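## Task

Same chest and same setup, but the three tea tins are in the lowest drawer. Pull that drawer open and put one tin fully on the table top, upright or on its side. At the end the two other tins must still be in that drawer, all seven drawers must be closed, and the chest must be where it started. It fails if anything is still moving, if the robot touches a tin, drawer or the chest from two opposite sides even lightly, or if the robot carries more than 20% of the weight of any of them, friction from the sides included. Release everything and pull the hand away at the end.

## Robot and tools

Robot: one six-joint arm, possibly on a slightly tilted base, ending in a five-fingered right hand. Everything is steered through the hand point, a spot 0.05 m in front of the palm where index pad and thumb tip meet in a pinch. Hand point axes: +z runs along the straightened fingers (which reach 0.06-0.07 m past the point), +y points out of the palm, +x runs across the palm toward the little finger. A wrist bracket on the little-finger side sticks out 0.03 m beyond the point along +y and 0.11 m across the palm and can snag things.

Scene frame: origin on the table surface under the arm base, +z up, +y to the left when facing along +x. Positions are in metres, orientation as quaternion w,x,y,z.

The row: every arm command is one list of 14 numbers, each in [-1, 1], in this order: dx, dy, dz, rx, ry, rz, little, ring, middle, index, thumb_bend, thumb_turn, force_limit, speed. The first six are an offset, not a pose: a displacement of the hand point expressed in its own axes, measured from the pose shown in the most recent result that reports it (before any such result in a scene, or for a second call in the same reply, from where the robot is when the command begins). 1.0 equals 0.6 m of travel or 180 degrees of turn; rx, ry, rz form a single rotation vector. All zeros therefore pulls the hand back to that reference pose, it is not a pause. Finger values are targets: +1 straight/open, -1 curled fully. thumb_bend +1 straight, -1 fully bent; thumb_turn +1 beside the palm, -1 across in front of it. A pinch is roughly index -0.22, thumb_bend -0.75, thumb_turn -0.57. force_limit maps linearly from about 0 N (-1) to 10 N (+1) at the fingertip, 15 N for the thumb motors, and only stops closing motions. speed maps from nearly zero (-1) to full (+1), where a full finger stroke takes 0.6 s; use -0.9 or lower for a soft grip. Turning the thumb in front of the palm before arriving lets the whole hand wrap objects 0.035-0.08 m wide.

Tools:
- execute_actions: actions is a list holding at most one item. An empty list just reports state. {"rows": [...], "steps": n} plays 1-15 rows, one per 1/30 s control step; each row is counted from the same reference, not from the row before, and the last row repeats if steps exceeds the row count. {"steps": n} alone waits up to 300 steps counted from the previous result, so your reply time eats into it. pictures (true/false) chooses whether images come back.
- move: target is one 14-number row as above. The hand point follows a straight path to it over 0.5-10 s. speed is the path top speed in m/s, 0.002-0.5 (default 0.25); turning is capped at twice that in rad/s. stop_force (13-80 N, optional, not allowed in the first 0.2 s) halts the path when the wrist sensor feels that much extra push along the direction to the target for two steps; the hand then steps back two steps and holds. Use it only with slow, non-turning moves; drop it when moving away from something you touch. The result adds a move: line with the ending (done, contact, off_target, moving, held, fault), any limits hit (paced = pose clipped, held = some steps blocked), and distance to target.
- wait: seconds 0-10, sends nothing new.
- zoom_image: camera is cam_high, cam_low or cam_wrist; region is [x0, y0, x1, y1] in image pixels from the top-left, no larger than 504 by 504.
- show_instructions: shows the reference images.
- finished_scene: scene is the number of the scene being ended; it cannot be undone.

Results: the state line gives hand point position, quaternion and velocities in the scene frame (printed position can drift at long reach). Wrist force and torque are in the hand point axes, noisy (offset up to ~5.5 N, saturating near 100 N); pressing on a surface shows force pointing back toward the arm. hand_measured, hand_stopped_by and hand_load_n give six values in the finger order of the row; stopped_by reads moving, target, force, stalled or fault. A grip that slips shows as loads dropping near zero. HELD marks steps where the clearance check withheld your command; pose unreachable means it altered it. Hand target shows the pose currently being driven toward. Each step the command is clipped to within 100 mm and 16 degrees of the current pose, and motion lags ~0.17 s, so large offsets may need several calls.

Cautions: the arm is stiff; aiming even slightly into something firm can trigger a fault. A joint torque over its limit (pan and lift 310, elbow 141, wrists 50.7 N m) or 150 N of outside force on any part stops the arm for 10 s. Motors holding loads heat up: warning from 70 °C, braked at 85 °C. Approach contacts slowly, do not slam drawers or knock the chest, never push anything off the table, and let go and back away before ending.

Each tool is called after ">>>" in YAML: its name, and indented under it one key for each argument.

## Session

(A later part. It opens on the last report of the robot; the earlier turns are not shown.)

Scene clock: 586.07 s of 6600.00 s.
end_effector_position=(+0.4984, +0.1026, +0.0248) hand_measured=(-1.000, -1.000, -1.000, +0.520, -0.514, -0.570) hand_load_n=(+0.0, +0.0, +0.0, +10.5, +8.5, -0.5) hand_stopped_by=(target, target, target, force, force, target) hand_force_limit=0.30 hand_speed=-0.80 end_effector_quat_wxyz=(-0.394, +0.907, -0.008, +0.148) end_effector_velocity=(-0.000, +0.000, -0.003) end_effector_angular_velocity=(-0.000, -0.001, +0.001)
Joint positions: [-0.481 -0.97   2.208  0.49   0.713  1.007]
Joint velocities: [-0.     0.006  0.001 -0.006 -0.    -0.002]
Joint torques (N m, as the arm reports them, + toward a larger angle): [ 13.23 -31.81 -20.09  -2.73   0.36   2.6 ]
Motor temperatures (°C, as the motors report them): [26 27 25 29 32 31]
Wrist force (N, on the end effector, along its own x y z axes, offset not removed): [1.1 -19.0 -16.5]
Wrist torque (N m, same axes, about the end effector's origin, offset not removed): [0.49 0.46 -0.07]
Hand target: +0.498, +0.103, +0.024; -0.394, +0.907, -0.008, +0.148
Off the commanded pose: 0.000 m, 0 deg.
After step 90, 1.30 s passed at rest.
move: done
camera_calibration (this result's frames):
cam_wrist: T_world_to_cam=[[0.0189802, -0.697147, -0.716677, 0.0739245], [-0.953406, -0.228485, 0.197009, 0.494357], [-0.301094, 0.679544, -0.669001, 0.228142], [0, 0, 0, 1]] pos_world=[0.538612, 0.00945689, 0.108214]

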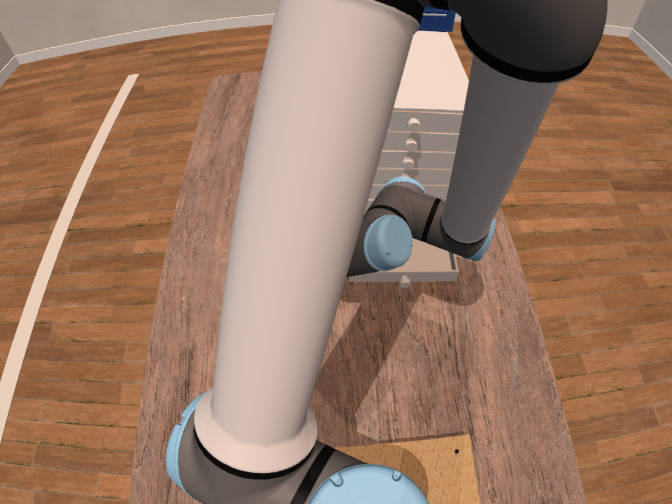

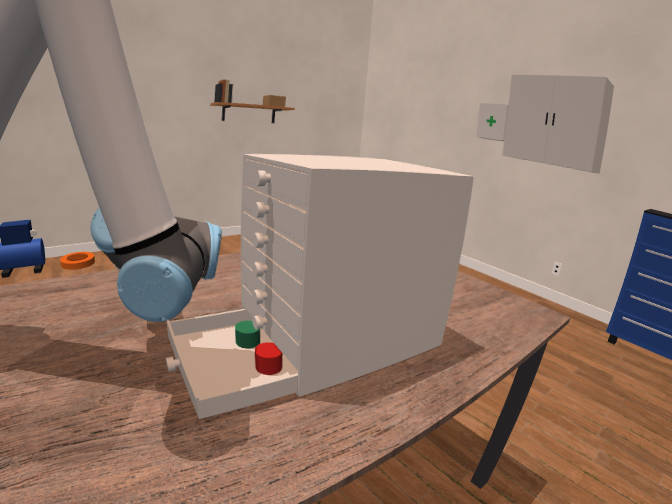

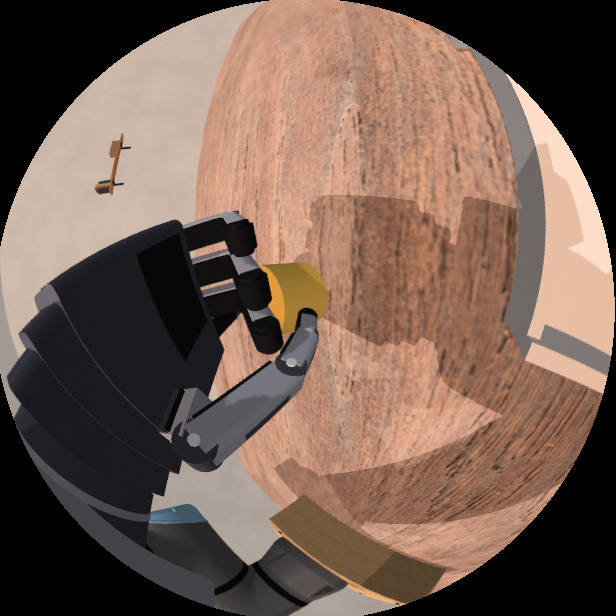

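>>> execute_actions:
  actions:
    - {"rows":[[0.0009,-0.0024,-0.0022,0,0,0,-1,-1,-1,0.6,-0.42,-0.57,0.3,-0.75]],"steps":15}

Scene clock: 592.43 s of 6600.00 s.
end_effector_position=(+0.4983, +0.1026, +0.0267) hand_measured=(-1.000, -1.000, -1.000, +0.600, -0.420, -0.570) hand_load_n=(+0.0, +0.0, +0.0, +0.0, +0.0, +0.0) hand_stopped_by=(target, target, target, target, moving, target) hand_force_limit=0.30 hand_speed=-0.75 end_effector_quat_wxyz=(-0.394, +0.907, -0.008, +0.148) end_effector_velocity=(-0.001, +0.001, +0.001) end_effector_angular_velocity=(+0.001, +0.000, -0.001)
Joint positions: [-0.481 -0.973  2.208  0.493  0.713  1.007]
Joint velocities: [-0.    -0.002  0.002 -0.001 -0.001  0.002]
Joint torques (N m, as the arm reports them, + toward a larger angle): [-14.04 -75.08  -3.57   6.26  -3.43  -0.2 ]
Motor temperatures (°C, as the motors report them): [26 27 25 29 32 31]
Wrist force (N, on the end effector, along its own x y z axes, offset not removed): [-0.7 2.1 -3.0]
Wrist torque (N m, same axes, about the end effector's origin, offset not removed): [0.51 0.46 -0.09]
Hand target: +0.498, +0.103, +0.027; -0.394, +0.907, -0.008, +0.148
Off the commanded pose: 0.000 m, 0 deg.
Steps of this call (steps 1 to 90: nothing new was sent; then 2.87 s passed at rest; steps 91 to 105: all 15 steps of this action). Readings (end_effector_position | what the end effector reports):
91: (+0.4984, +0.1025, +0.0244) | hand_measured=(-1.000, -1.000, -1.000, +0.520, -0.514, -0.570) hand_load_n=(+0.0, +0.0, +0.0, +11.0, +8.0, -1.0) hand_stopped_by=(target, target, target, moving, moving, target) hand_force_limit=0.30 hand_speed=-0.75
92: (+0.4984, +0.1025, +0.0246) | hand_measured=(-1.000, -1.000, -1.000, +0.520, -0.514, -0.570) hand_load_n=(+0.0, +0.0, +0.0, +11.0, +8.0, -1.0) hand_stopped_by=(target, target, target, moving, moving, target) hand_force_limit=0.30 hand_speed=-0.75
94: (+0.4985, +0.1024, +0.0253) | hand_measured=(-1.000, -1.000, -1.000, +0.532, -0.506, -0.570) hand_load_n=(+0.0, +0.0, +0.0, +5.5, +8.5, -1.0) hand_stopped_by=(target, target, target, moving, moving, target) hand_force_limit=0.30 hand_speed=-0.75
98: (+0.4984, +0.1025, +0.0262) | hand_measured=(-1.000, -1.000, -1.000, +0.588, -0.476, -0.570) hand_load_n=(+0.0, +0.0, +0.0, +0.0, +0.0, +0.0) hand_stopped_by=(target, target, target, moving, moving, target) hand_force_limit=0.30 hand_speed=-0.75
105: the state above
camera_calibration (this result's frames):
cam_wrist: T_world_to_cam=[[0.0188351, -0.697226, -0.716604, 0.0753108], [-0.953355, -0.228487, 0.197251, 0.493918], [-0.301263, 0.679463, -0.669007, 0.229483], [0, 0, 0, 1]] pos_world=[0.538595, 0.00943701, 0.110069]

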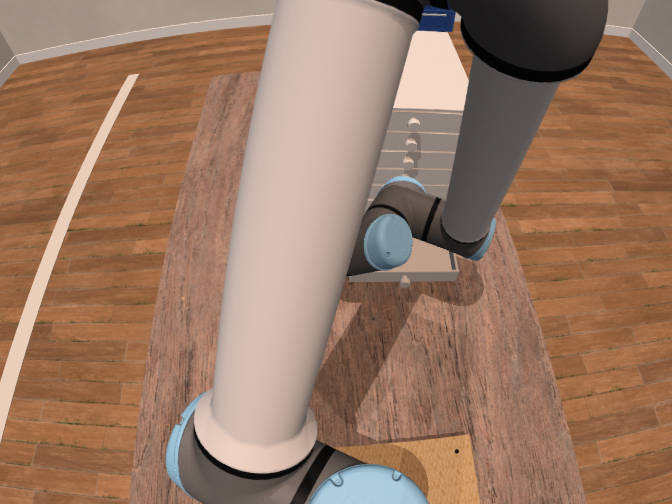

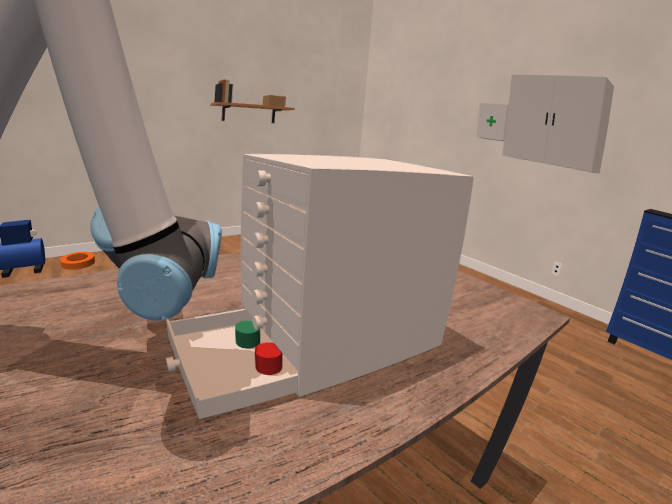

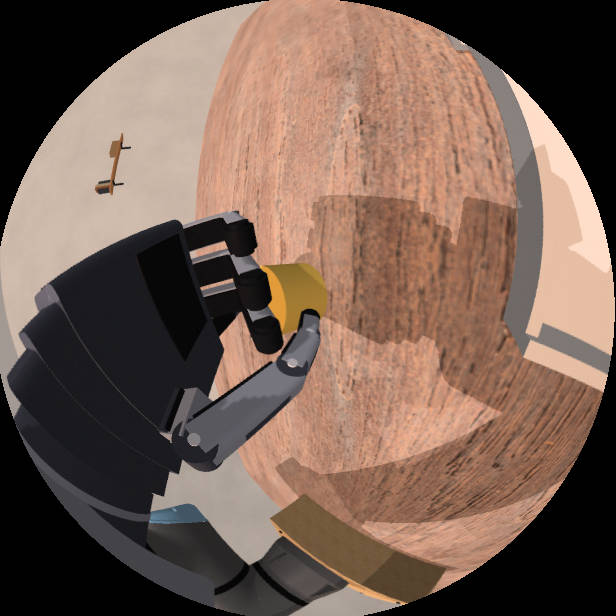

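Released. Open thumb more, lift up.

>>> execute_actions:
  actions:
    - {"rows":[[0.002,-0.006,-0.005,0,0,0,-1,-1,-1,0.68,-0.15,-0.57,0.3,-0.3]],"steps":15}
  pictures: false

>>> move:
  target: [0.048,-0.131,-0.118,0,0,0,-1,-1,-1,0.68,-0.15,-0.57,0.3,-0.3]
  speed: 0.1

Scene clock: 600.07 s of 6600.00 s.
end_effector_position=(+0.4983, +0.1027, +0.0314) hand_measured=(-1.000, -1.000, -1.000, +0.680, -0.150, -0.570) hand_load_n=(+0.0, +0.0, +0.0, +0.0, +0.0, +0.0) hand_stopped_by=(target, target, target, target, moving, target) hand_force_limit=0.30 hand_speed=-0.30 end_effector_quat_wxyz=(-0.394, +0.907, -0.008, +0.148) end_effector_velocity=(+0.000, +0.000, +0.001) end_effector_angular_velocity=(-0.001, -0.002, +0.001)
Joint positions: [-0.48  -0.982  2.208  0.501  0.713  1.007]
Joint velocities: [ 0.001 -0.002  0.     0.001  0.    -0.001]
Joint torques (N m, as the arm reports them, + toward a larger angle): [ 17.1  -77.83  -4.23   5.24   0.64   2.73]
Motor temperatures (°C, as the motors report them): [26 27 25 29 32 31]
Wrist force (N, on the end effector, along its own x y z axes, offset not removed): [-2.3 -1.1 -4.5]
Wrist torque (N m, same axes, about the end effector's origin, offset not removed): [0.06 0.56 -0.31]
Hand target: +0.498, +0.103, +0.032; -0.394, +0.907, -0.008, +0.148
Off the commanded pose: 0.000 m, 0 deg.
Steps of this call (steps 1 to 90: nothing new was sent; then 4.13 s passed at rest; steps 91 to 105: all 15 steps of this action). Readings (end_effector_position | what the end effector reports):
91: (+0.4984, +0.1026, +0.0270) | hand_measured=(-1.000, -1.000, -1.000, +0.600, -0.420, -0.570) hand_load_n=(+0.0, +0.0, +0.0, +0.0, +0.0, +0.0) hand_stopped_by=(target, target, target, moving, moving, target) hand_force_limit=0.30 hand_speed=-0.30
92: (+0.4984, +0.1026, +0.0276) | hand_measured=(-1.000, -1.000, -1.000, +0.600, -0.420, -0.570) hand_load_n=(+0.0, +0.0, +0.0, +0.0, +0.0, +0.0) hand_stopped_by=(target, target, target, moving, moving, target) hand_force_limit=0.30 hand_speed=-0.30
94: (+0.4984, +0.1026, +0.0291) | hand_measured=(-1.000, -1.000, -1.000, +0.636, -0.398, -0.570) hand_load_n=(+0.0, +0.0, +0.0, +0.0, +0.0, +0.0) hand_stopped_by=(target, target, target, moving, moving, target) hand_force_limit=0.30 hand_speed=-0.30
98: (+0.4984, +0.1026, +0.0307) | hand_measured=(-1.000, -1.000, -1.000, +0.680, -0.300, -0.570) hand_load_n=(+0.0, +0.0, +0.0, +0.0, +0.0, +0.0) hand_stopped_by=(target, target, target, moving, moving, target) hand_force_limit=0.30 hand_speed=-0.30
105: the state above

Scene clock: 601.97 s of 6600.00 s.
end_effector_position=(+0.4982, +0.1028, +0.1408) hand_measured=(-1.000, -1.000, -1.000, +0.680, -0.150, -0.570) hand_load_n=(+0.0, +0.0, +0.0, +0.0, +0.0, +0.0) hand_stopped_by=(target, target, target, target, target, target) hand_force_limit=0.30 hand_speed=-0.30 end_effector_quat_wxyz=(-0.394, +0.907, -0.008, +0.148) end_effector_velocity=(-0.000, +0.000, +0.003) end_effector_angular_velocity=(+0.001, +0.001, -0.000)
Joint positions: [-0.481 -1.183  2.2    0.711  0.713  1.006]
Joint velocities: [-0.001 -0.004 -0.     0.006 -0.001 -0.   ]
Joint torques (N m, as the arm reports them, + toward a larger angle): [-19.07 -68.29 -24.53   5.57   1.55  -1.98]
Motor temperatures (°C, as the motors report them): [26 27 25 29 32 31]
Wrist force (N, on the end effector, along its own x y z axes, offset not removed): [0.8 -5.4 -4.5]
Wrist torque (N m, same axes, about the end effector's origin, offset not removed): [-0.41 0.39 -0.38]
Hand target: +0.498, +0.103, +0.141; -0.394, +0.907, -0.008, +0.148
Off the commanded pose: 0.000 m, 0 deg.
move: done
camera_calibration (this result's frames):
cam_wrist: T_world_to_cam=[[0.0188834, -0.697068, -0.716756, 0.157263], [-0.95339, -0.228483, 0.197089, 0.471325], [-0.301151, 0.679626, -0.668892, 0.305522], [0, 0, 0, 1]] pos_world=[0.538395, 0.00967185, 0.224188]

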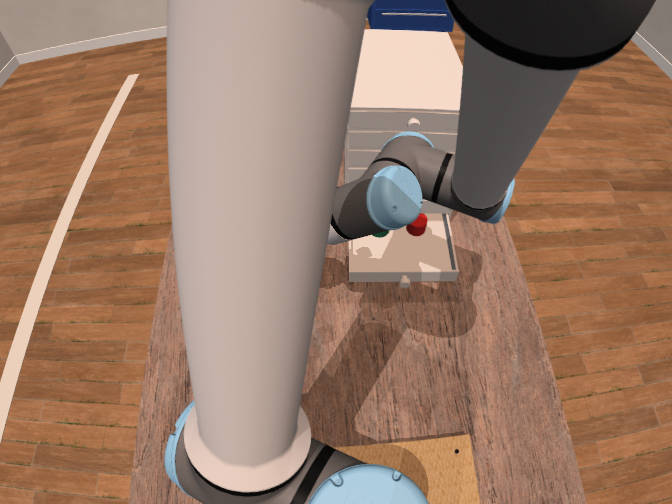

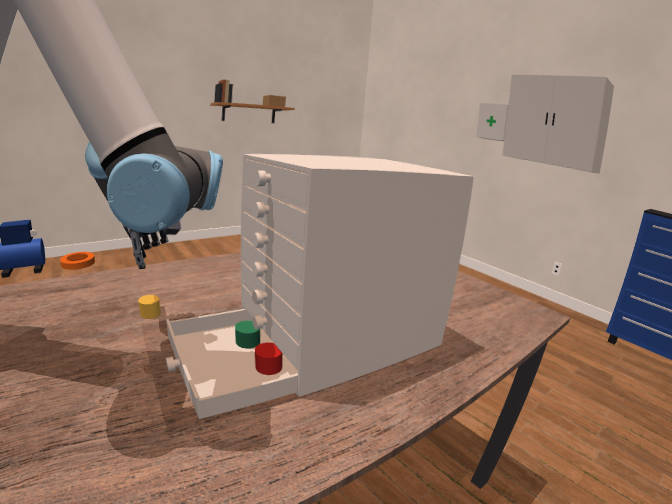

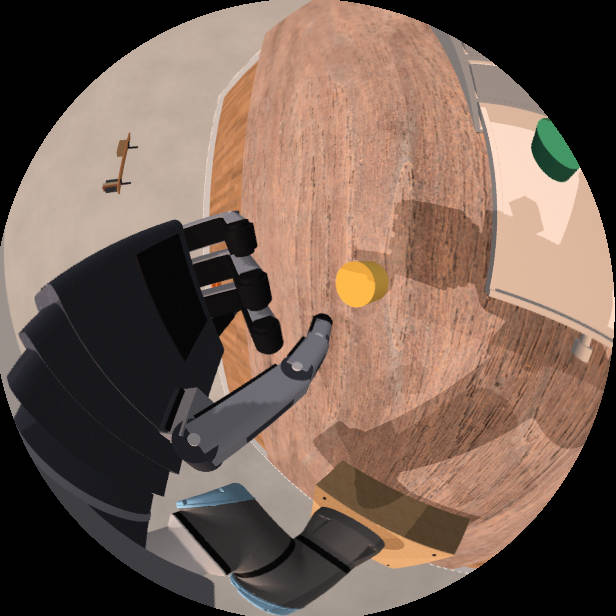

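>>> move:
  target: [-0.0067,0.2617,-0.316,-0.077,0.044,-0.469,-1,-1,-1,0.2,-0.2,-0.57,0.3,0]
  speed: 0.2

Scene clock: 617.33 s of 6600.00 s.
end_effector_position=(+0.4581, -0.1394, +0.1493) hand_measured=(-1.000, -1.000, -1.000, +0.200, -0.200, -0.570) hand_load_n=(+0.0, +0.0, +0.0, +0.0, +0.0, +0.0) hand_stopped_by=(target, target, target, target, target, target) hand_force_limit=0.30 hand_speed=0.00 end_effector_quat_wxyz=(-0.089, +0.704, +0.559, +0.428) end_effector_velocity=(-0.000, -0.003, -0.000) end_effector_angular_velocity=(-0.005, -0.014, +0.010)
Joint positions: [-1.217 -1.071  2.4    0.829  0.833 -1.251]
Joint velocities: [-0.008  0.008 -0.003  0.005  0.    -0.029]
Joint torques (N m, as the arm reports them, + toward a larger angle): [-20.12 -28.3  -13.8    6.63   1.82  -1.66]
Motor temperatures (°C, as the motors report them): [26 27 25 29 32 31]
Wrist force (N, on the end effector, along its own x y z axes, offset not removed): [0.9 0.5 5.4]
Wrist torque (N m, same axes, about the end effector's origin, offset not removed): [-0.11 -0.12 -0.30]
Hand target: +0.458, -0.140, +0.149; -0.089, +0.703, +0.560, +0.428
Off the commanded pose: 0.001 m, 0 deg.
After step 90, 8.10 s passed at rest.
move: done
camera_calibration (this result's frames):
cam_wrist: T_world_to_cam=[[0.846922, -0.429057, 0.314058, -0.5006], [-0.353784, -0.895644, -0.269551, 0.0781043], [0.396938, 0.11718, -0.910335, 0.101591], [0, 0, 0, 1]] pos_world=[0.411276, -0.156737, 0.270753]

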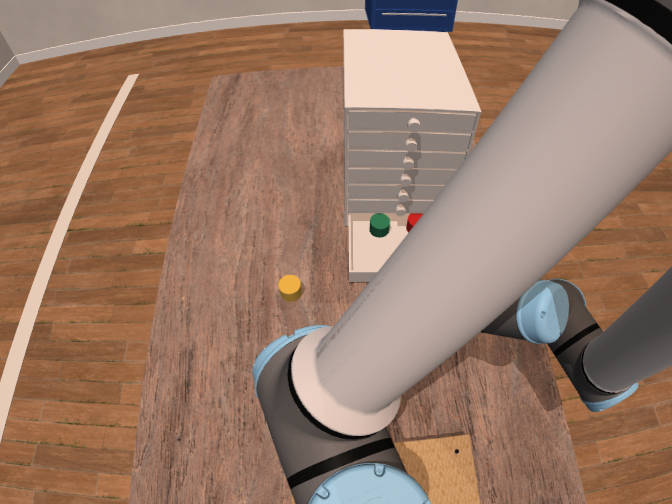

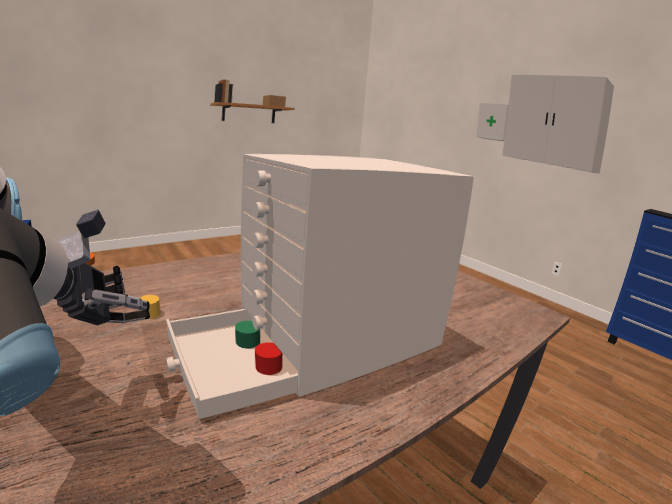

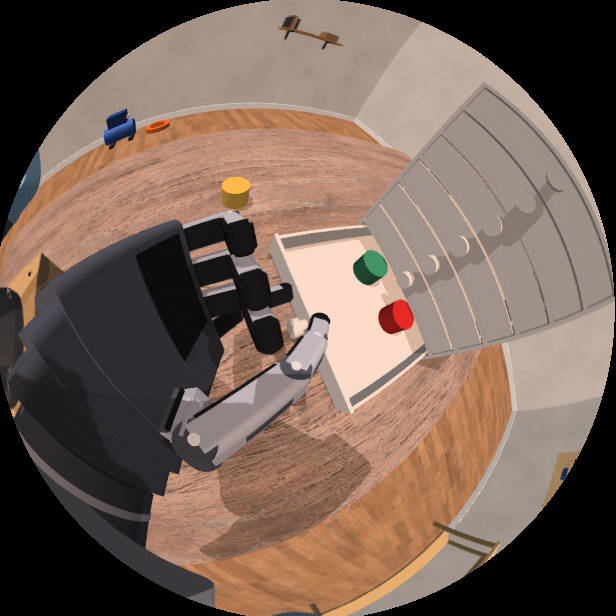

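>>> move:
  target: [-0.1297,-0.0637,0.1102,0,0,0,-1,-1,-1,0.2,-0.2,-0.57,0,-0.5]
  speed: 0.1

>>> move:
  target: [0,0.0502,0.029,0,0,0,-1,-1,-1,0.2,-0.2,-0.57,0,-0.5]
  speed: 0.04

Scene clock: 626.13 s of 6600.00 s.
end_effector_position=(+0.4578, -0.1412, +0.0406) hand_measured=(-1.000, -1.000, -1.000, +0.200, -0.200, -0.570) hand_load_n=(+0.0, +0.0, +0.0, +0.0, +0.0, +0.0) hand_stopped_by=(target, target, target, target, target, target) hand_force_limit=0.00 hand_speed=-0.50 end_effector_quat_wxyz=(-0.089, +0.704, +0.559, +0.428) end_effector_velocity=(+0.000, +0.001, -0.002) end_effector_angular_velocity=(+0.001, -0.001, -0.001)
Joint positions: [-1.218 -0.814  2.365  0.608  0.834 -1.252]
Joint velocities: [ 0.     0.006 -0.    -0.005 -0.002 -0.   ]
Joint torques (N m, as the arm reports them, + toward a larger angle): [ 18.89 -31.07  -3.45   2.23  -3.78   2.89]
Motor temperatures (°C, as the motors report them): [26 27 25 29 32 31]
Wrist force (N, on the end effector, along its own x y z axes, offset not removed): [2.1 -0.9 2.4]
Wrist torque (N m, same axes, about the end effector's origin, offset not removed): [-0.31 -0.19 -0.38]
Hand target: +0.458, -0.141, +0.040; -0.089, +0.704, +0.559, +0.428
Off the commanded pose: 0.000 m, 0 deg.
After step 90, 4.17 s passed at rest.
move: done
camera_calibration (this result's frames):
cam_wrist: T_world_to_cam=[[0.846945, -0.429029, 0.314035, -0.467032], [-0.353774, -0.89566, -0.269513, 0.0471115], [0.396898, 0.117166, -0.910354, 0.00300739], [0, 0, 0, 1]] pos_world=[0.411024, -0.158527, 0.1621]

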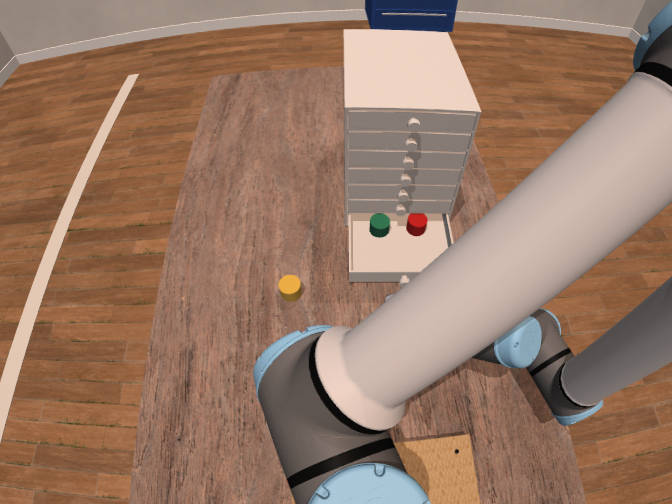

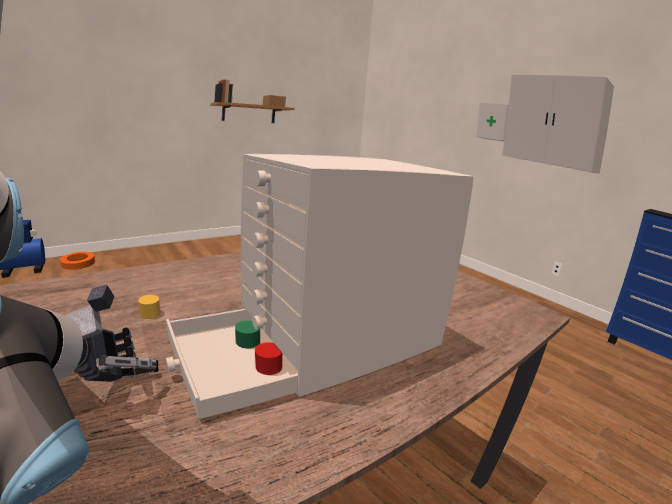

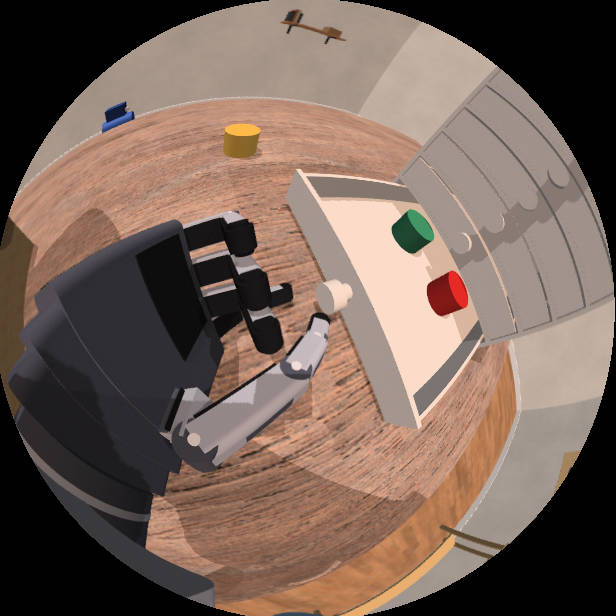

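Scene clock: 627.40 s of 6600.00 s.
end_effector_position=(+0.4922, -0.1415, +0.0406) hand_measured=(-1.000, -1.000, -1.000, +0.200, -0.200, -0.570) hand_load_n=(+0.0, +0.0, +0.0, +0.0, +0.0, +0.0) hand_stopped_by=(target, target, target, target, target, target) hand_force_limit=0.00 hand_speed=-0.50 end_effector_quat_wxyz=(-0.089, +0.704, +0.559, +0.428) end_effector_velocity=(+0.003, -0.000, -0.000) end_effector_angular_velocity=(-0.000, +0.001, +0.001)
Joint positions: [-1.125 -0.828  2.309  0.602  0.785 -1.144]
Joint velocities: [ 0.008 -0.001 -0.005 -0.    -0.003  0.009]
Joint torques (N m, as the arm reports them, + toward a larger angle): [ 15.86 -74.83  -5.81   2.36  -4.23   2.61]
Motor temperatures (°C, as the motors report them): [26 27 25 29 32 31]
Wrist force (N, on the end effector, along its own x y z axes, offset not removed): [-1.7 -0.9 -3.6]
Wrist torque (N m, same axes, about the end effector's origin, offset not removed): [0.14 0.75 -0.54]
Hand target: +0.493, -0.141, +0.041; -0.089, +0.704, +0.559, +0.428
Off the commanded pose: 0.000 m, 0 deg.
move: done
camera_calibration (this result's frames):
cam_wrist: T_world_to_cam=[[0.846916, -0.429023, 0.314121, -0.496261], [-0.353774, -0.895672, -0.269473, 0.0590068], [0.396959, 0.117094, -0.910336, -0.010693], [0, 0, 0, 1]] pos_world=[0.445411, -0.158805, 0.162052]

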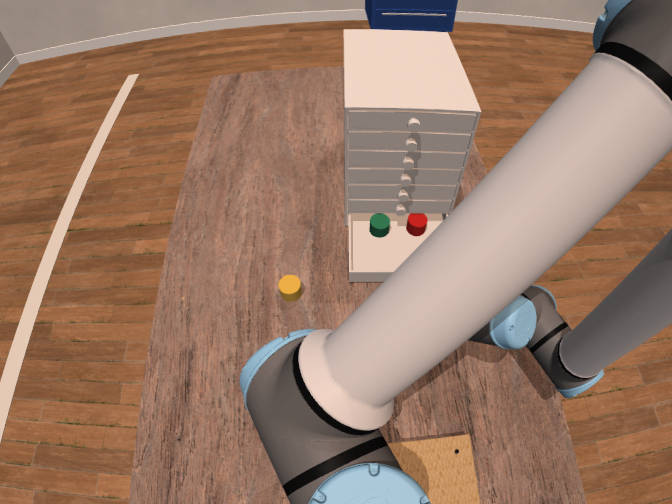

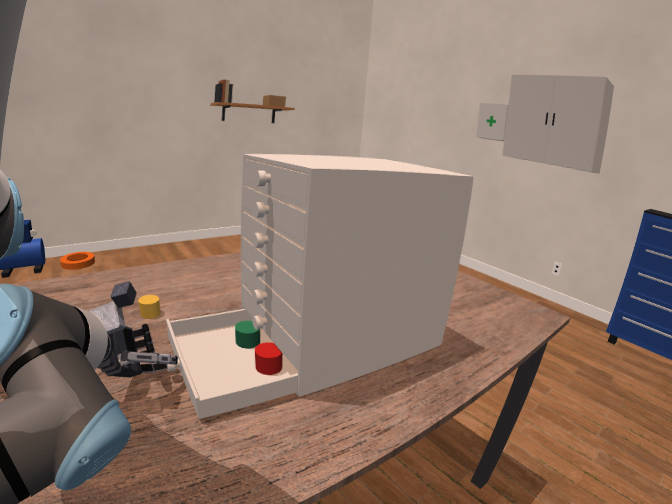

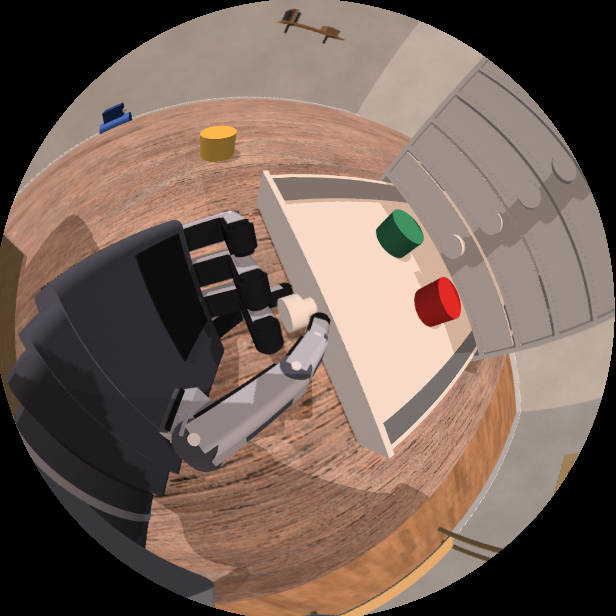

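Close pinch.

>>> execute_actions:
  actions:
    - {"rows":[[0,0,0,0,0,0,-1,-1,-1,-0.3,-0.8,-0.57,0,-0.5]],"steps":15}
  pictures: false

>>> execute_actions:
  actions:
    - {"steps":15}

Scene clock: 631.90 s of 6600.00 s.
end_effector_position=(+0.4923, -0.1415, +0.0406) hand_measured=(-1.000, -1.000, -1.000, +0.012, -0.326, -0.570) hand_load_n=(+0.0, +0.0, +0.0, +11.5, +7.5, -1.0) hand_stopped_by=(target, target, target, force, force, target) hand_force_limit=0.00 hand_speed=-0.50 end_effector_quat_wxyz=(-0.089, +0.704, +0.560, +0.428) end_effector_velocity=(-0.000, -0.000, +0.000) end_effector_angular_velocity=(+0.000, -0.001, +0.000)
Joint positions: [-1.125 -0.828  2.309  0.602  0.785 -1.144]
Joint velocities: [-0.001  0.     0.     0.001 -0.    -0.002]
Joint torques (N m, as the arm reports them, + toward a larger angle): [-19.42 -49.59   6.59   6.05   1.44  -2.28]
Motor temperatures (°C, as the motors report them): [26 27 25 29 32 31]
Wrist force (N, on the end effector, along its own x y z axes, offset not removed): [-2.5 -4.8 -1.8]
Wrist torque (N m, same axes, about the end effector's origin, offset not removed): [-0.33 0.30 -0.37]
Hand target: +0.492, -0.141, +0.041; -0.089, +0.704, +0.559, +0.428
Off the commanded pose: 0.000 m, 0 deg.
Steps of this call (steps 1 to 90: nothing new was sent; then 1.00 s passed at rest; steps 91 to 105: all 15 steps of this action). Readings (end_effector_position | what the end effector reports):
91: (+0.4926, -0.1415, +0.0406) | hand_measured=(-1.000, -1.000, -1.000, +0.200, -0.200, -0.570) hand_load_n=(+0.0, +0.0, +0.0, +0.0, +0.0, +0.0) hand_stopped_by=(target, target, target, moving, moving, target) hand_force_limit=0.00 hand_speed=-0.50
92: (+0.4926, -0.1415, +0.0406) | hand_measured=(-1.000, -1.000, -1.000, +0.200, -0.200, -0.570) hand_load_n=(+0.0, +0.0, +0.0, +0.0, +0.0, +0.0) hand_stopped_by=(target, target, target, moving, moving, target) hand_force_limit=0.00 hand_speed=-0.50
94: (+0.4926, -0.1415, +0.0406) | hand_measured=(-1.000, -1.000, -1.000, +0.174, -0.216, -0.570) hand_load_n=(+0.0, +0.0, +0.0, +0.0, +0.0, +0.0) hand_stopped_by=(target, target, target, moving, moving, target) hand_force_limit=0.00 hand_speed=-0.50
98: (+0.4924, -0.1415, +0.0406) | hand_measured=(-1.000, -1.000, -1.000, +0.064, -0.286, -0.570) hand_load_n=(+0.0, +0.0, +0.0, +2.0, +0.0, +0.0) hand_stopped_by=(target, target, target, moving, moving, target) hand_force_limit=0.00 hand_speed=-0.50
105: the state above

Scene clock: 632.40 s of 6600.00 s.
end_effector_position=(+0.4922, -0.1415, +0.0406) hand_measured=(-1.000, -1.000, -1.000, +0.012, -0.326, -0.570) hand_load_n=(+0.0, +0.0, +0.0, +11.5, +7.5, -1.0) hand_stopped_by=(target, target, target, force, force, target) hand_force_limit=0.00 hand_speed=-0.50 end_effector_quat_wxyz=(-0.089, +0.704, +0.560, +0.428) end_effector_velocity=(-0.000, -0.000, -0.000) end_effector_angular_velocity=(-0.001, -0.001, +0.002)
Joint positions: [-1.125 -0.828  2.309  0.602  0.785 -1.144]
Joint velocities: [-0.     0.    -0.    -0.     0.001 -0.002]
Joint torques (N m, as the arm reports them, + toward a larger angle): [-20.69 -39.16   6.46   6.04   1.3   -2.3 ]
Motor temperatures (°C, as the motors report them): [26 27 25 29 32 31]
Wrist force (N, on the end effector, along its own x y z axes, offset not removed): [3.2 -3.4 0.9]
Wrist torque (N m, same axes, about the end effector's origin, offset not removed): [-0.47 -0.62 0.06]
Hand target: +0.492, -0.141, +0.041; -0.089, +0.704, +0.559, +0.428
Off the commanded pose: 0.000 m, 0 deg.
Steps of this call (steps 1 to 15: nothing new was sent). Readings (end_effector_position | what the end effector reports):
1: (+0.4923, -0.1415, +0.0406) | hand_measured=(-1.000, -1.000, -1.000, +0.012, -0.326, -0.570) hand_load_n=(+0.0, +0.0, +0.0, +11.5, +7.5, -1.0) hand_stopped_by=(target, target, target, force, force, target) hand_force_limit=0.00 hand_speed=-0.50
2: (+0.4923, -0.1415, +0.0406) | hand_measured=(-1.000, -1.000, -1.000, +0.012, -0.326, -0.570) hand_load_n=(+0.0, +0.0, +0.0, +11.5, +7.5, -1.0) hand_stopped_by=(target, target, target, force, force, target) hand_force_limit=0.00 hand_speed=-0.50
4: (+0.4923, -0.1415, +0.0407) | hand_measured=(-1.000, -1.000, -1.000, +0.012, -0.326, -0.570) hand_load_n=(+0.0, +0.0, +0.0, +11.5, +7.5, -1.0) hand_stopped_by=(target, target, target, force, force, target) hand_force_limit=0.00 hand_speed=-0.50
8: (+0.4922, -0.1415, +0.0407) | hand_measured=(-1.000, -1.000, -1.000, +0.012, -0.326, -0.570) hand_load_n=(+0.0, +0.0, +0.0, +11.5, +7.5, -1.0) hand_stopped_by=(target, target, target, force, force, target) hand_force_limit=0.00 hand_speed=-0.50
15: the state above
camera_calibration (this result's frames):
cam_wrist: T_world_to_cam=[[0.846904, -0.428996, 0.314191, -0.49628], [-0.353763, -0.895695, -0.269409, 0.0589902], [0.396994, 0.117015, -0.910331, -0.0106953], [0, 0, 0, 1]] pos_world=[0.445416, -0.158813, 0.162083]

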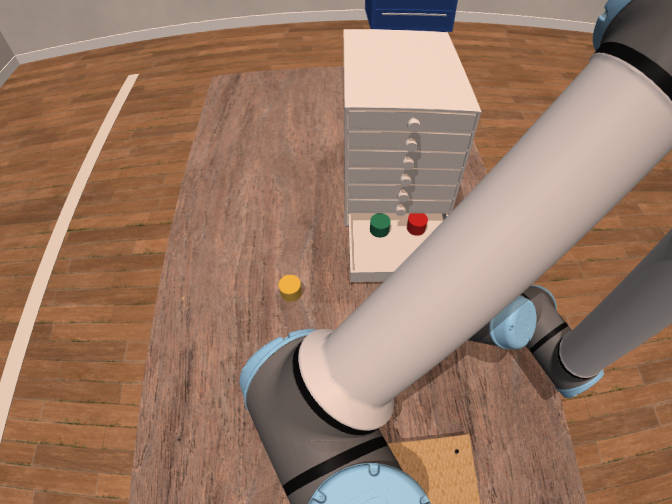

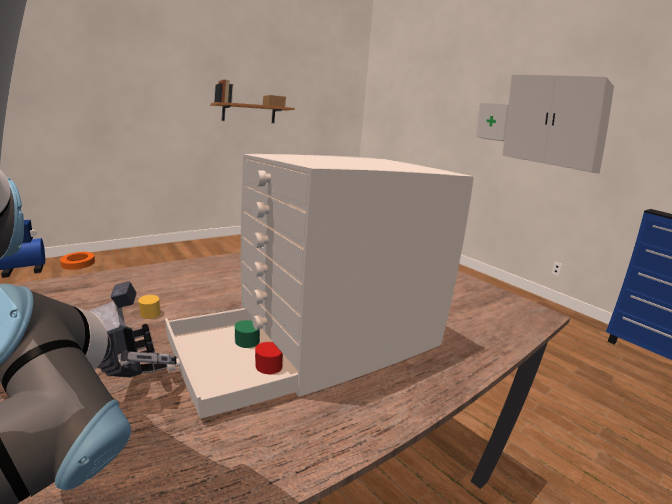

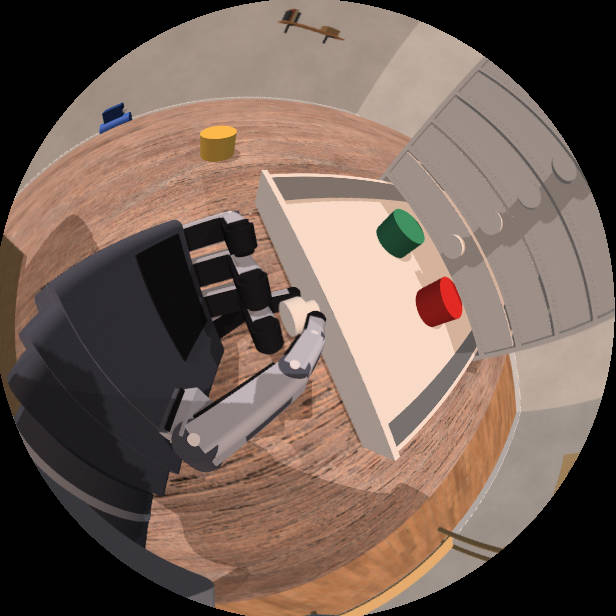

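>>> move:
  target: [-0.0107,0.2262,0.1183,0,0,0,-1,-1,-1,-0.3,-0.8,-0.57,0,-0.5]
  speed: 0.04
  stop_force: 25

Scene clock: 643.47 s of 6600.00 s.
end_effector_position=(+0.6449, -0.1518, +0.0405) hand_measured=(-1.000, -1.000, -1.000, +0.014, -0.330, -0.570) hand_load_n=(+0.0, +0.0, +0.0, +19.0, +0.0, +0.0) hand_stopped_by=(target, target, target, force, force, target) hand_force_limit=0.00 hand_speed=-0.50 end_effector_quat_wxyz=(-0.089, +0.704, +0.559, +0.428) end_effector_velocity=(+0.003, -0.000, -0.000) end_effector_angular_velocity=(+0.000, +0.000, -0.001)
Joint positions: [-0.838 -0.826  2.032  0.575  0.682 -0.74 ]
Joint velocities: [ 0.004  0.001 -0.005 -0.001 -0.001  0.007]
Joint torques (N m, as the arm reports them, + toward a larger angle): [  0.48 -53.84 -33.48  -0.23  -5.58   2.64]
Motor temperatures (°C, as the motors report them): [26 27 25 29 32 31]
Wrist force (N, on the end effector, along its own x y z axes, offset not removed): [5.7 -21.9 11.4]
Wrist torque (N m, same axes, about the end effector's origin, offset not removed): [0.15 1.27 -0.44]
Hand target: +0.645, -0.152, +0.040; -0.089, +0.704, +0.559, +0.428
Off the commanded pose: 0.000 m, 0 deg.
After step 90, 3.83 s passed at rest.
move: done
camera_calibration (this result's frames):
cam_wrist: T_world_to_cam=[[0.846746, -0.429155, 0.314401, -0.629845], [-0.354023, -0.895676, -0.269133, 0.103861], [0.397101, 0.116582, -0.91034, -0.0703302], [0, 0, 0, 1]] pos_world=[0.598016, -0.169076, 0.161952]

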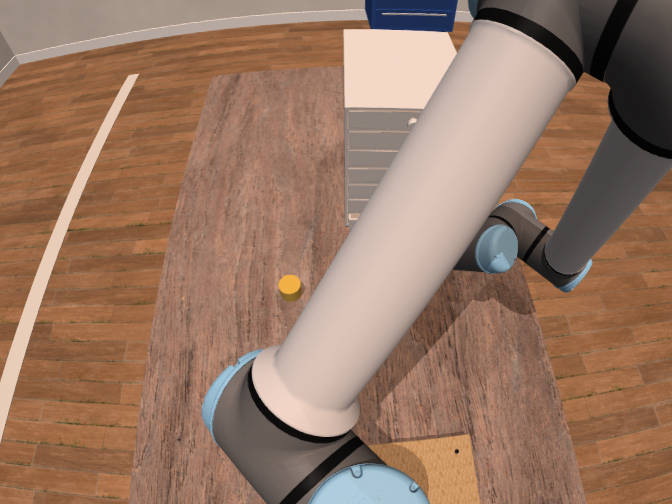

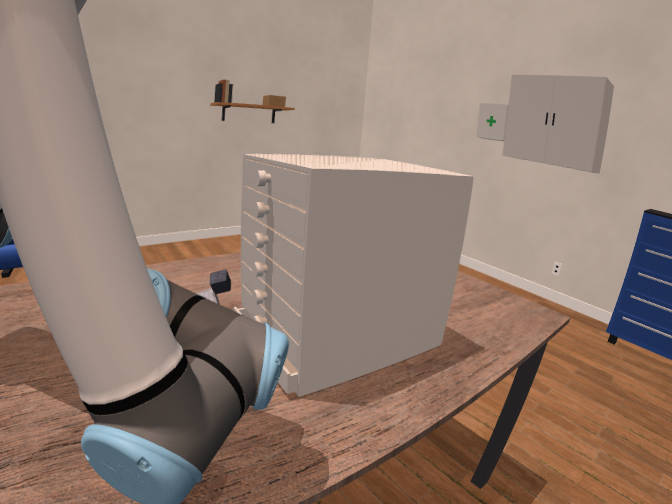

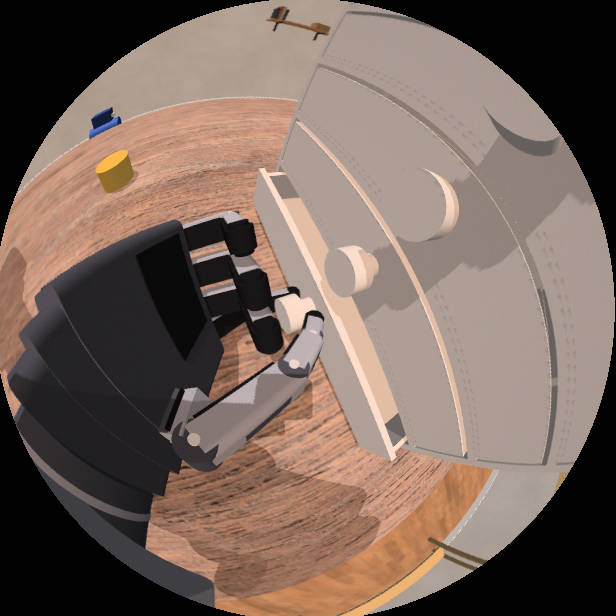

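>>> move:
  target: [0.0024,-0.0012,0.002,0,0,0,-1,-1,-1,-0.3,-0.8,-0.57,0,-0.5]
  speed: 0.005

Scene clock: 651.33 s of 6600.00 s.
end_effector_position=(+0.6449, -0.1500, +0.0405) hand_measured=(-1.000, -1.000, -1.000, +0.014, -0.328, -0.570) hand_load_n=(+0.0, +0.0, +0.0, +12.0, +2.5, +2.0) hand_stopped_by=(target, target, target, force, force, target) hand_force_limit=0.00 hand_speed=-0.50 end_effector_quat_wxyz=(-0.089, +0.704, +0.559, +0.428) end_effector_velocity=(+0.000, +0.001, +0.000) end_effector_angular_velocity=(-0.001, -0.000, +0.000)
Joint positions: [-0.835 -0.827  2.033  0.572  0.681 -0.736]
Joint velocities: [ 0.001 -0.001  0.001 -0.003  0.     0.002]
Joint torques (N m, as the arm reports them, + toward a larger angle): [ 20.3  -89.56  -3.56   4.23  -6.75   1.94]
Motor temperatures (°C, as the motors report them): [26 27 25 29 32 31]
Wrist force (N, on the end effector, along its own x y z axes, offset not removed): [-9.1 -7.8 6.0]
Wrist torque (N m, same axes, about the end effector's origin, offset not removed): [-0.26 0.12 -0.38]
Hand target: +0.645, -0.150, +0.041; -0.089, +0.704, +0.559, +0.428
Off the commanded pose: 0.000 m, 0 deg.
After step 90, 4.17 s passed at rest.
move: done
camera_calibration (this result's frames):
cam_wrist: T_world_to_cam=[[0.846717, -0.429161, 0.31447, -0.629093], [-0.35405, -0.895685, -0.269066, 0.105487], [0.397139, 0.116485, -0.910336, -0.0706203], [0, 0, 0, 1]] pos_world=[0.598057, -0.167273, 0.161926]

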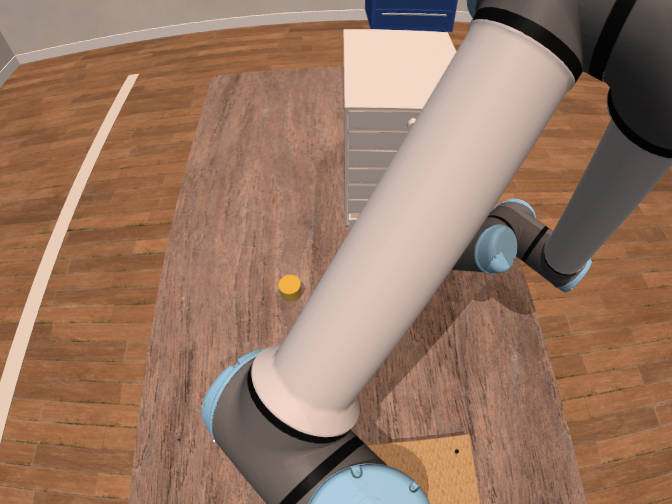

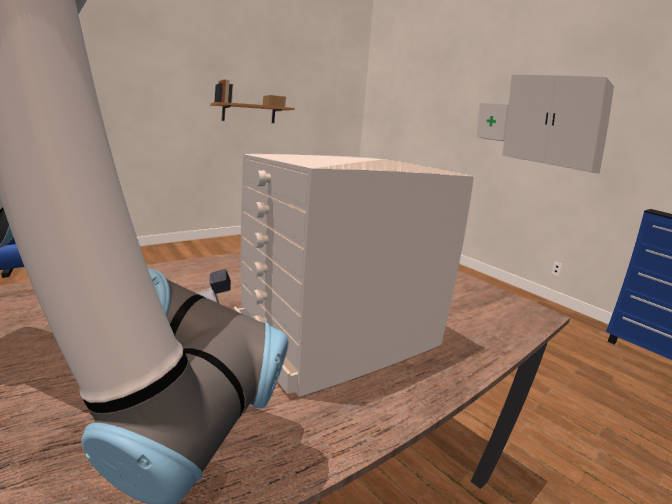

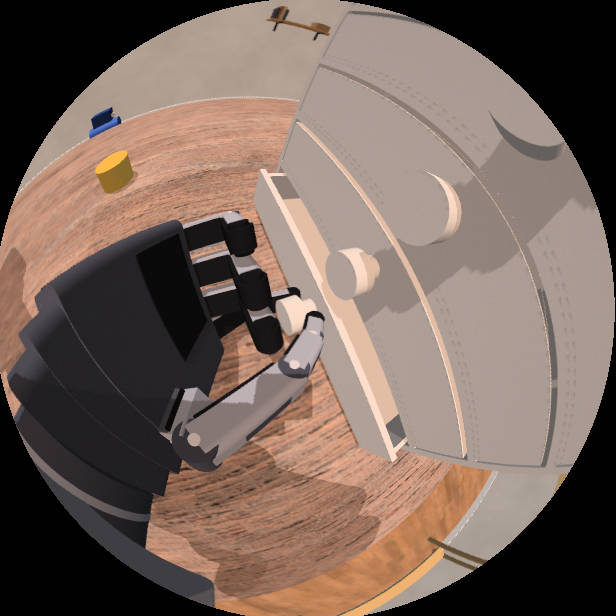

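>>> move:
  target: [0.0012,0.0153,0.0102,0,0,0,-1,-1,-1,-0.3,-0.8,-0.57,0,-0.5]
  speed: 0.006
  stop_force: 20

Scene clock: 658.63 s of 6600.00 s.
end_effector_position=(+0.6557, -0.1491, +0.0405) hand_measured=(-1.000, -1.000, -1.000, +0.014, -0.328, -0.570) hand_load_n=(+0.0, +0.0, +0.0, +11.5, +2.0, +2.0) hand_stopped_by=(target, target, target, force, force, target) hand_force_limit=0.00 hand_speed=-0.50 end_effector_quat_wxyz=(-0.089, +0.704, +0.559, +0.428) end_effector_velocity=(+0.002, -0.000, +0.000) end_effector_angular_velocity=(+0.001, +0.000, -0.001)
Joint positions: [-0.818 -0.825  2.014  0.567  0.678 -0.709]
Joint velocities: [ 0.003  0.    -0.004 -0.    -0.001  0.006]
Joint torques (N m, as the arm reports them, + toward a larger angle): [ 19.24 -55.43 -24.96   2.21  -7.96   1.87]
Motor temperatures (°C, as the motors report them): [26 27 25 29 32 31]
Wrist force (N, on the end effector, along its own x y z axes, offset not removed): [-10.9 -16.8 5.8]
Wrist torque (N m, same axes, about the end effector's origin, offset not removed): [-0.92 0.39 -0.65]
Hand target: +0.656, -0.149, +0.040; -0.089, +0.704, +0.559, +0.428
Off the commanded pose: 0.000 m, 0 deg.
After step 90, 2.23 s passed at rest.
move: done
camera_calibration (this result's frames):
cam_wrist: T_world_to_cam=[[0.846706, -0.429169, 0.314488, -0.63785], [-0.35406, -0.895684, -0.269056, 0.110128], [0.397152, 0.116464, -0.910333, -0.0750395], [0, 0, 0, 1]] pos_world=[0.608866, -0.166366, 0.161916]

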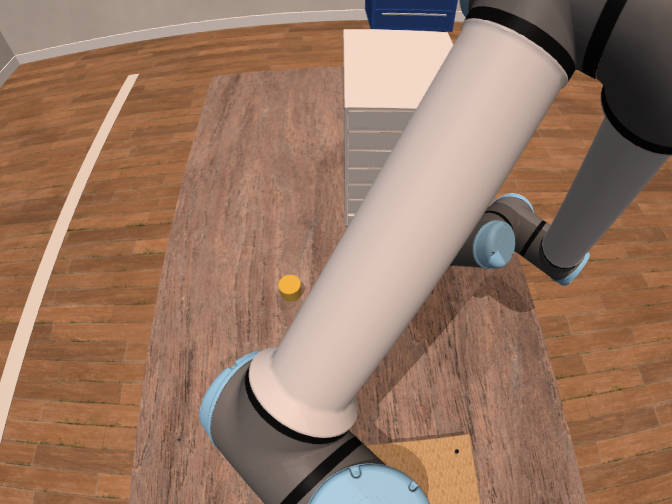

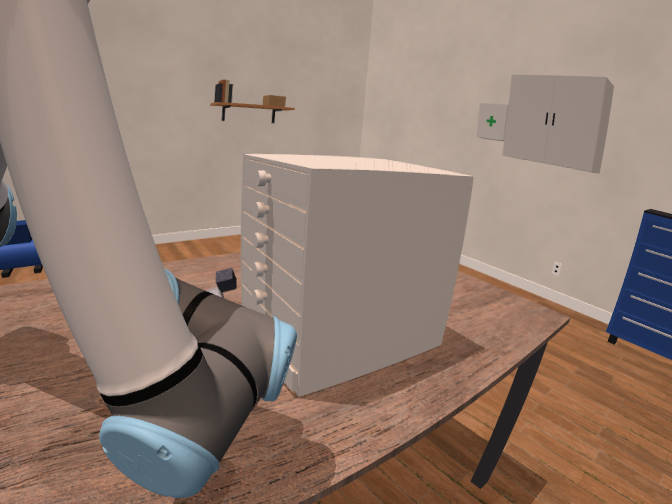

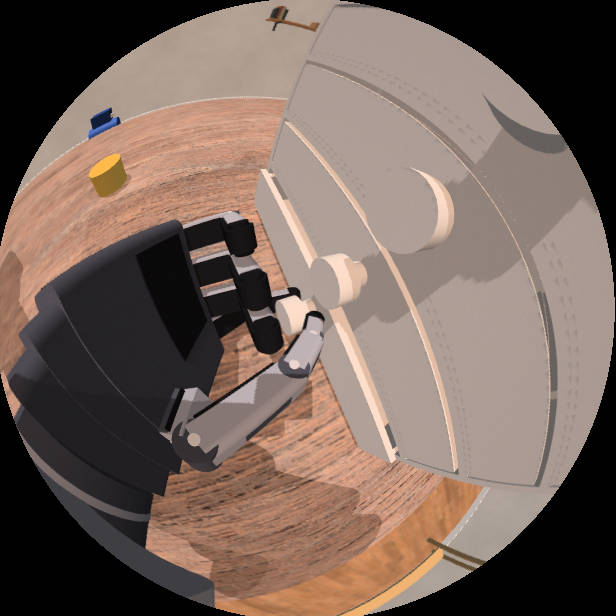

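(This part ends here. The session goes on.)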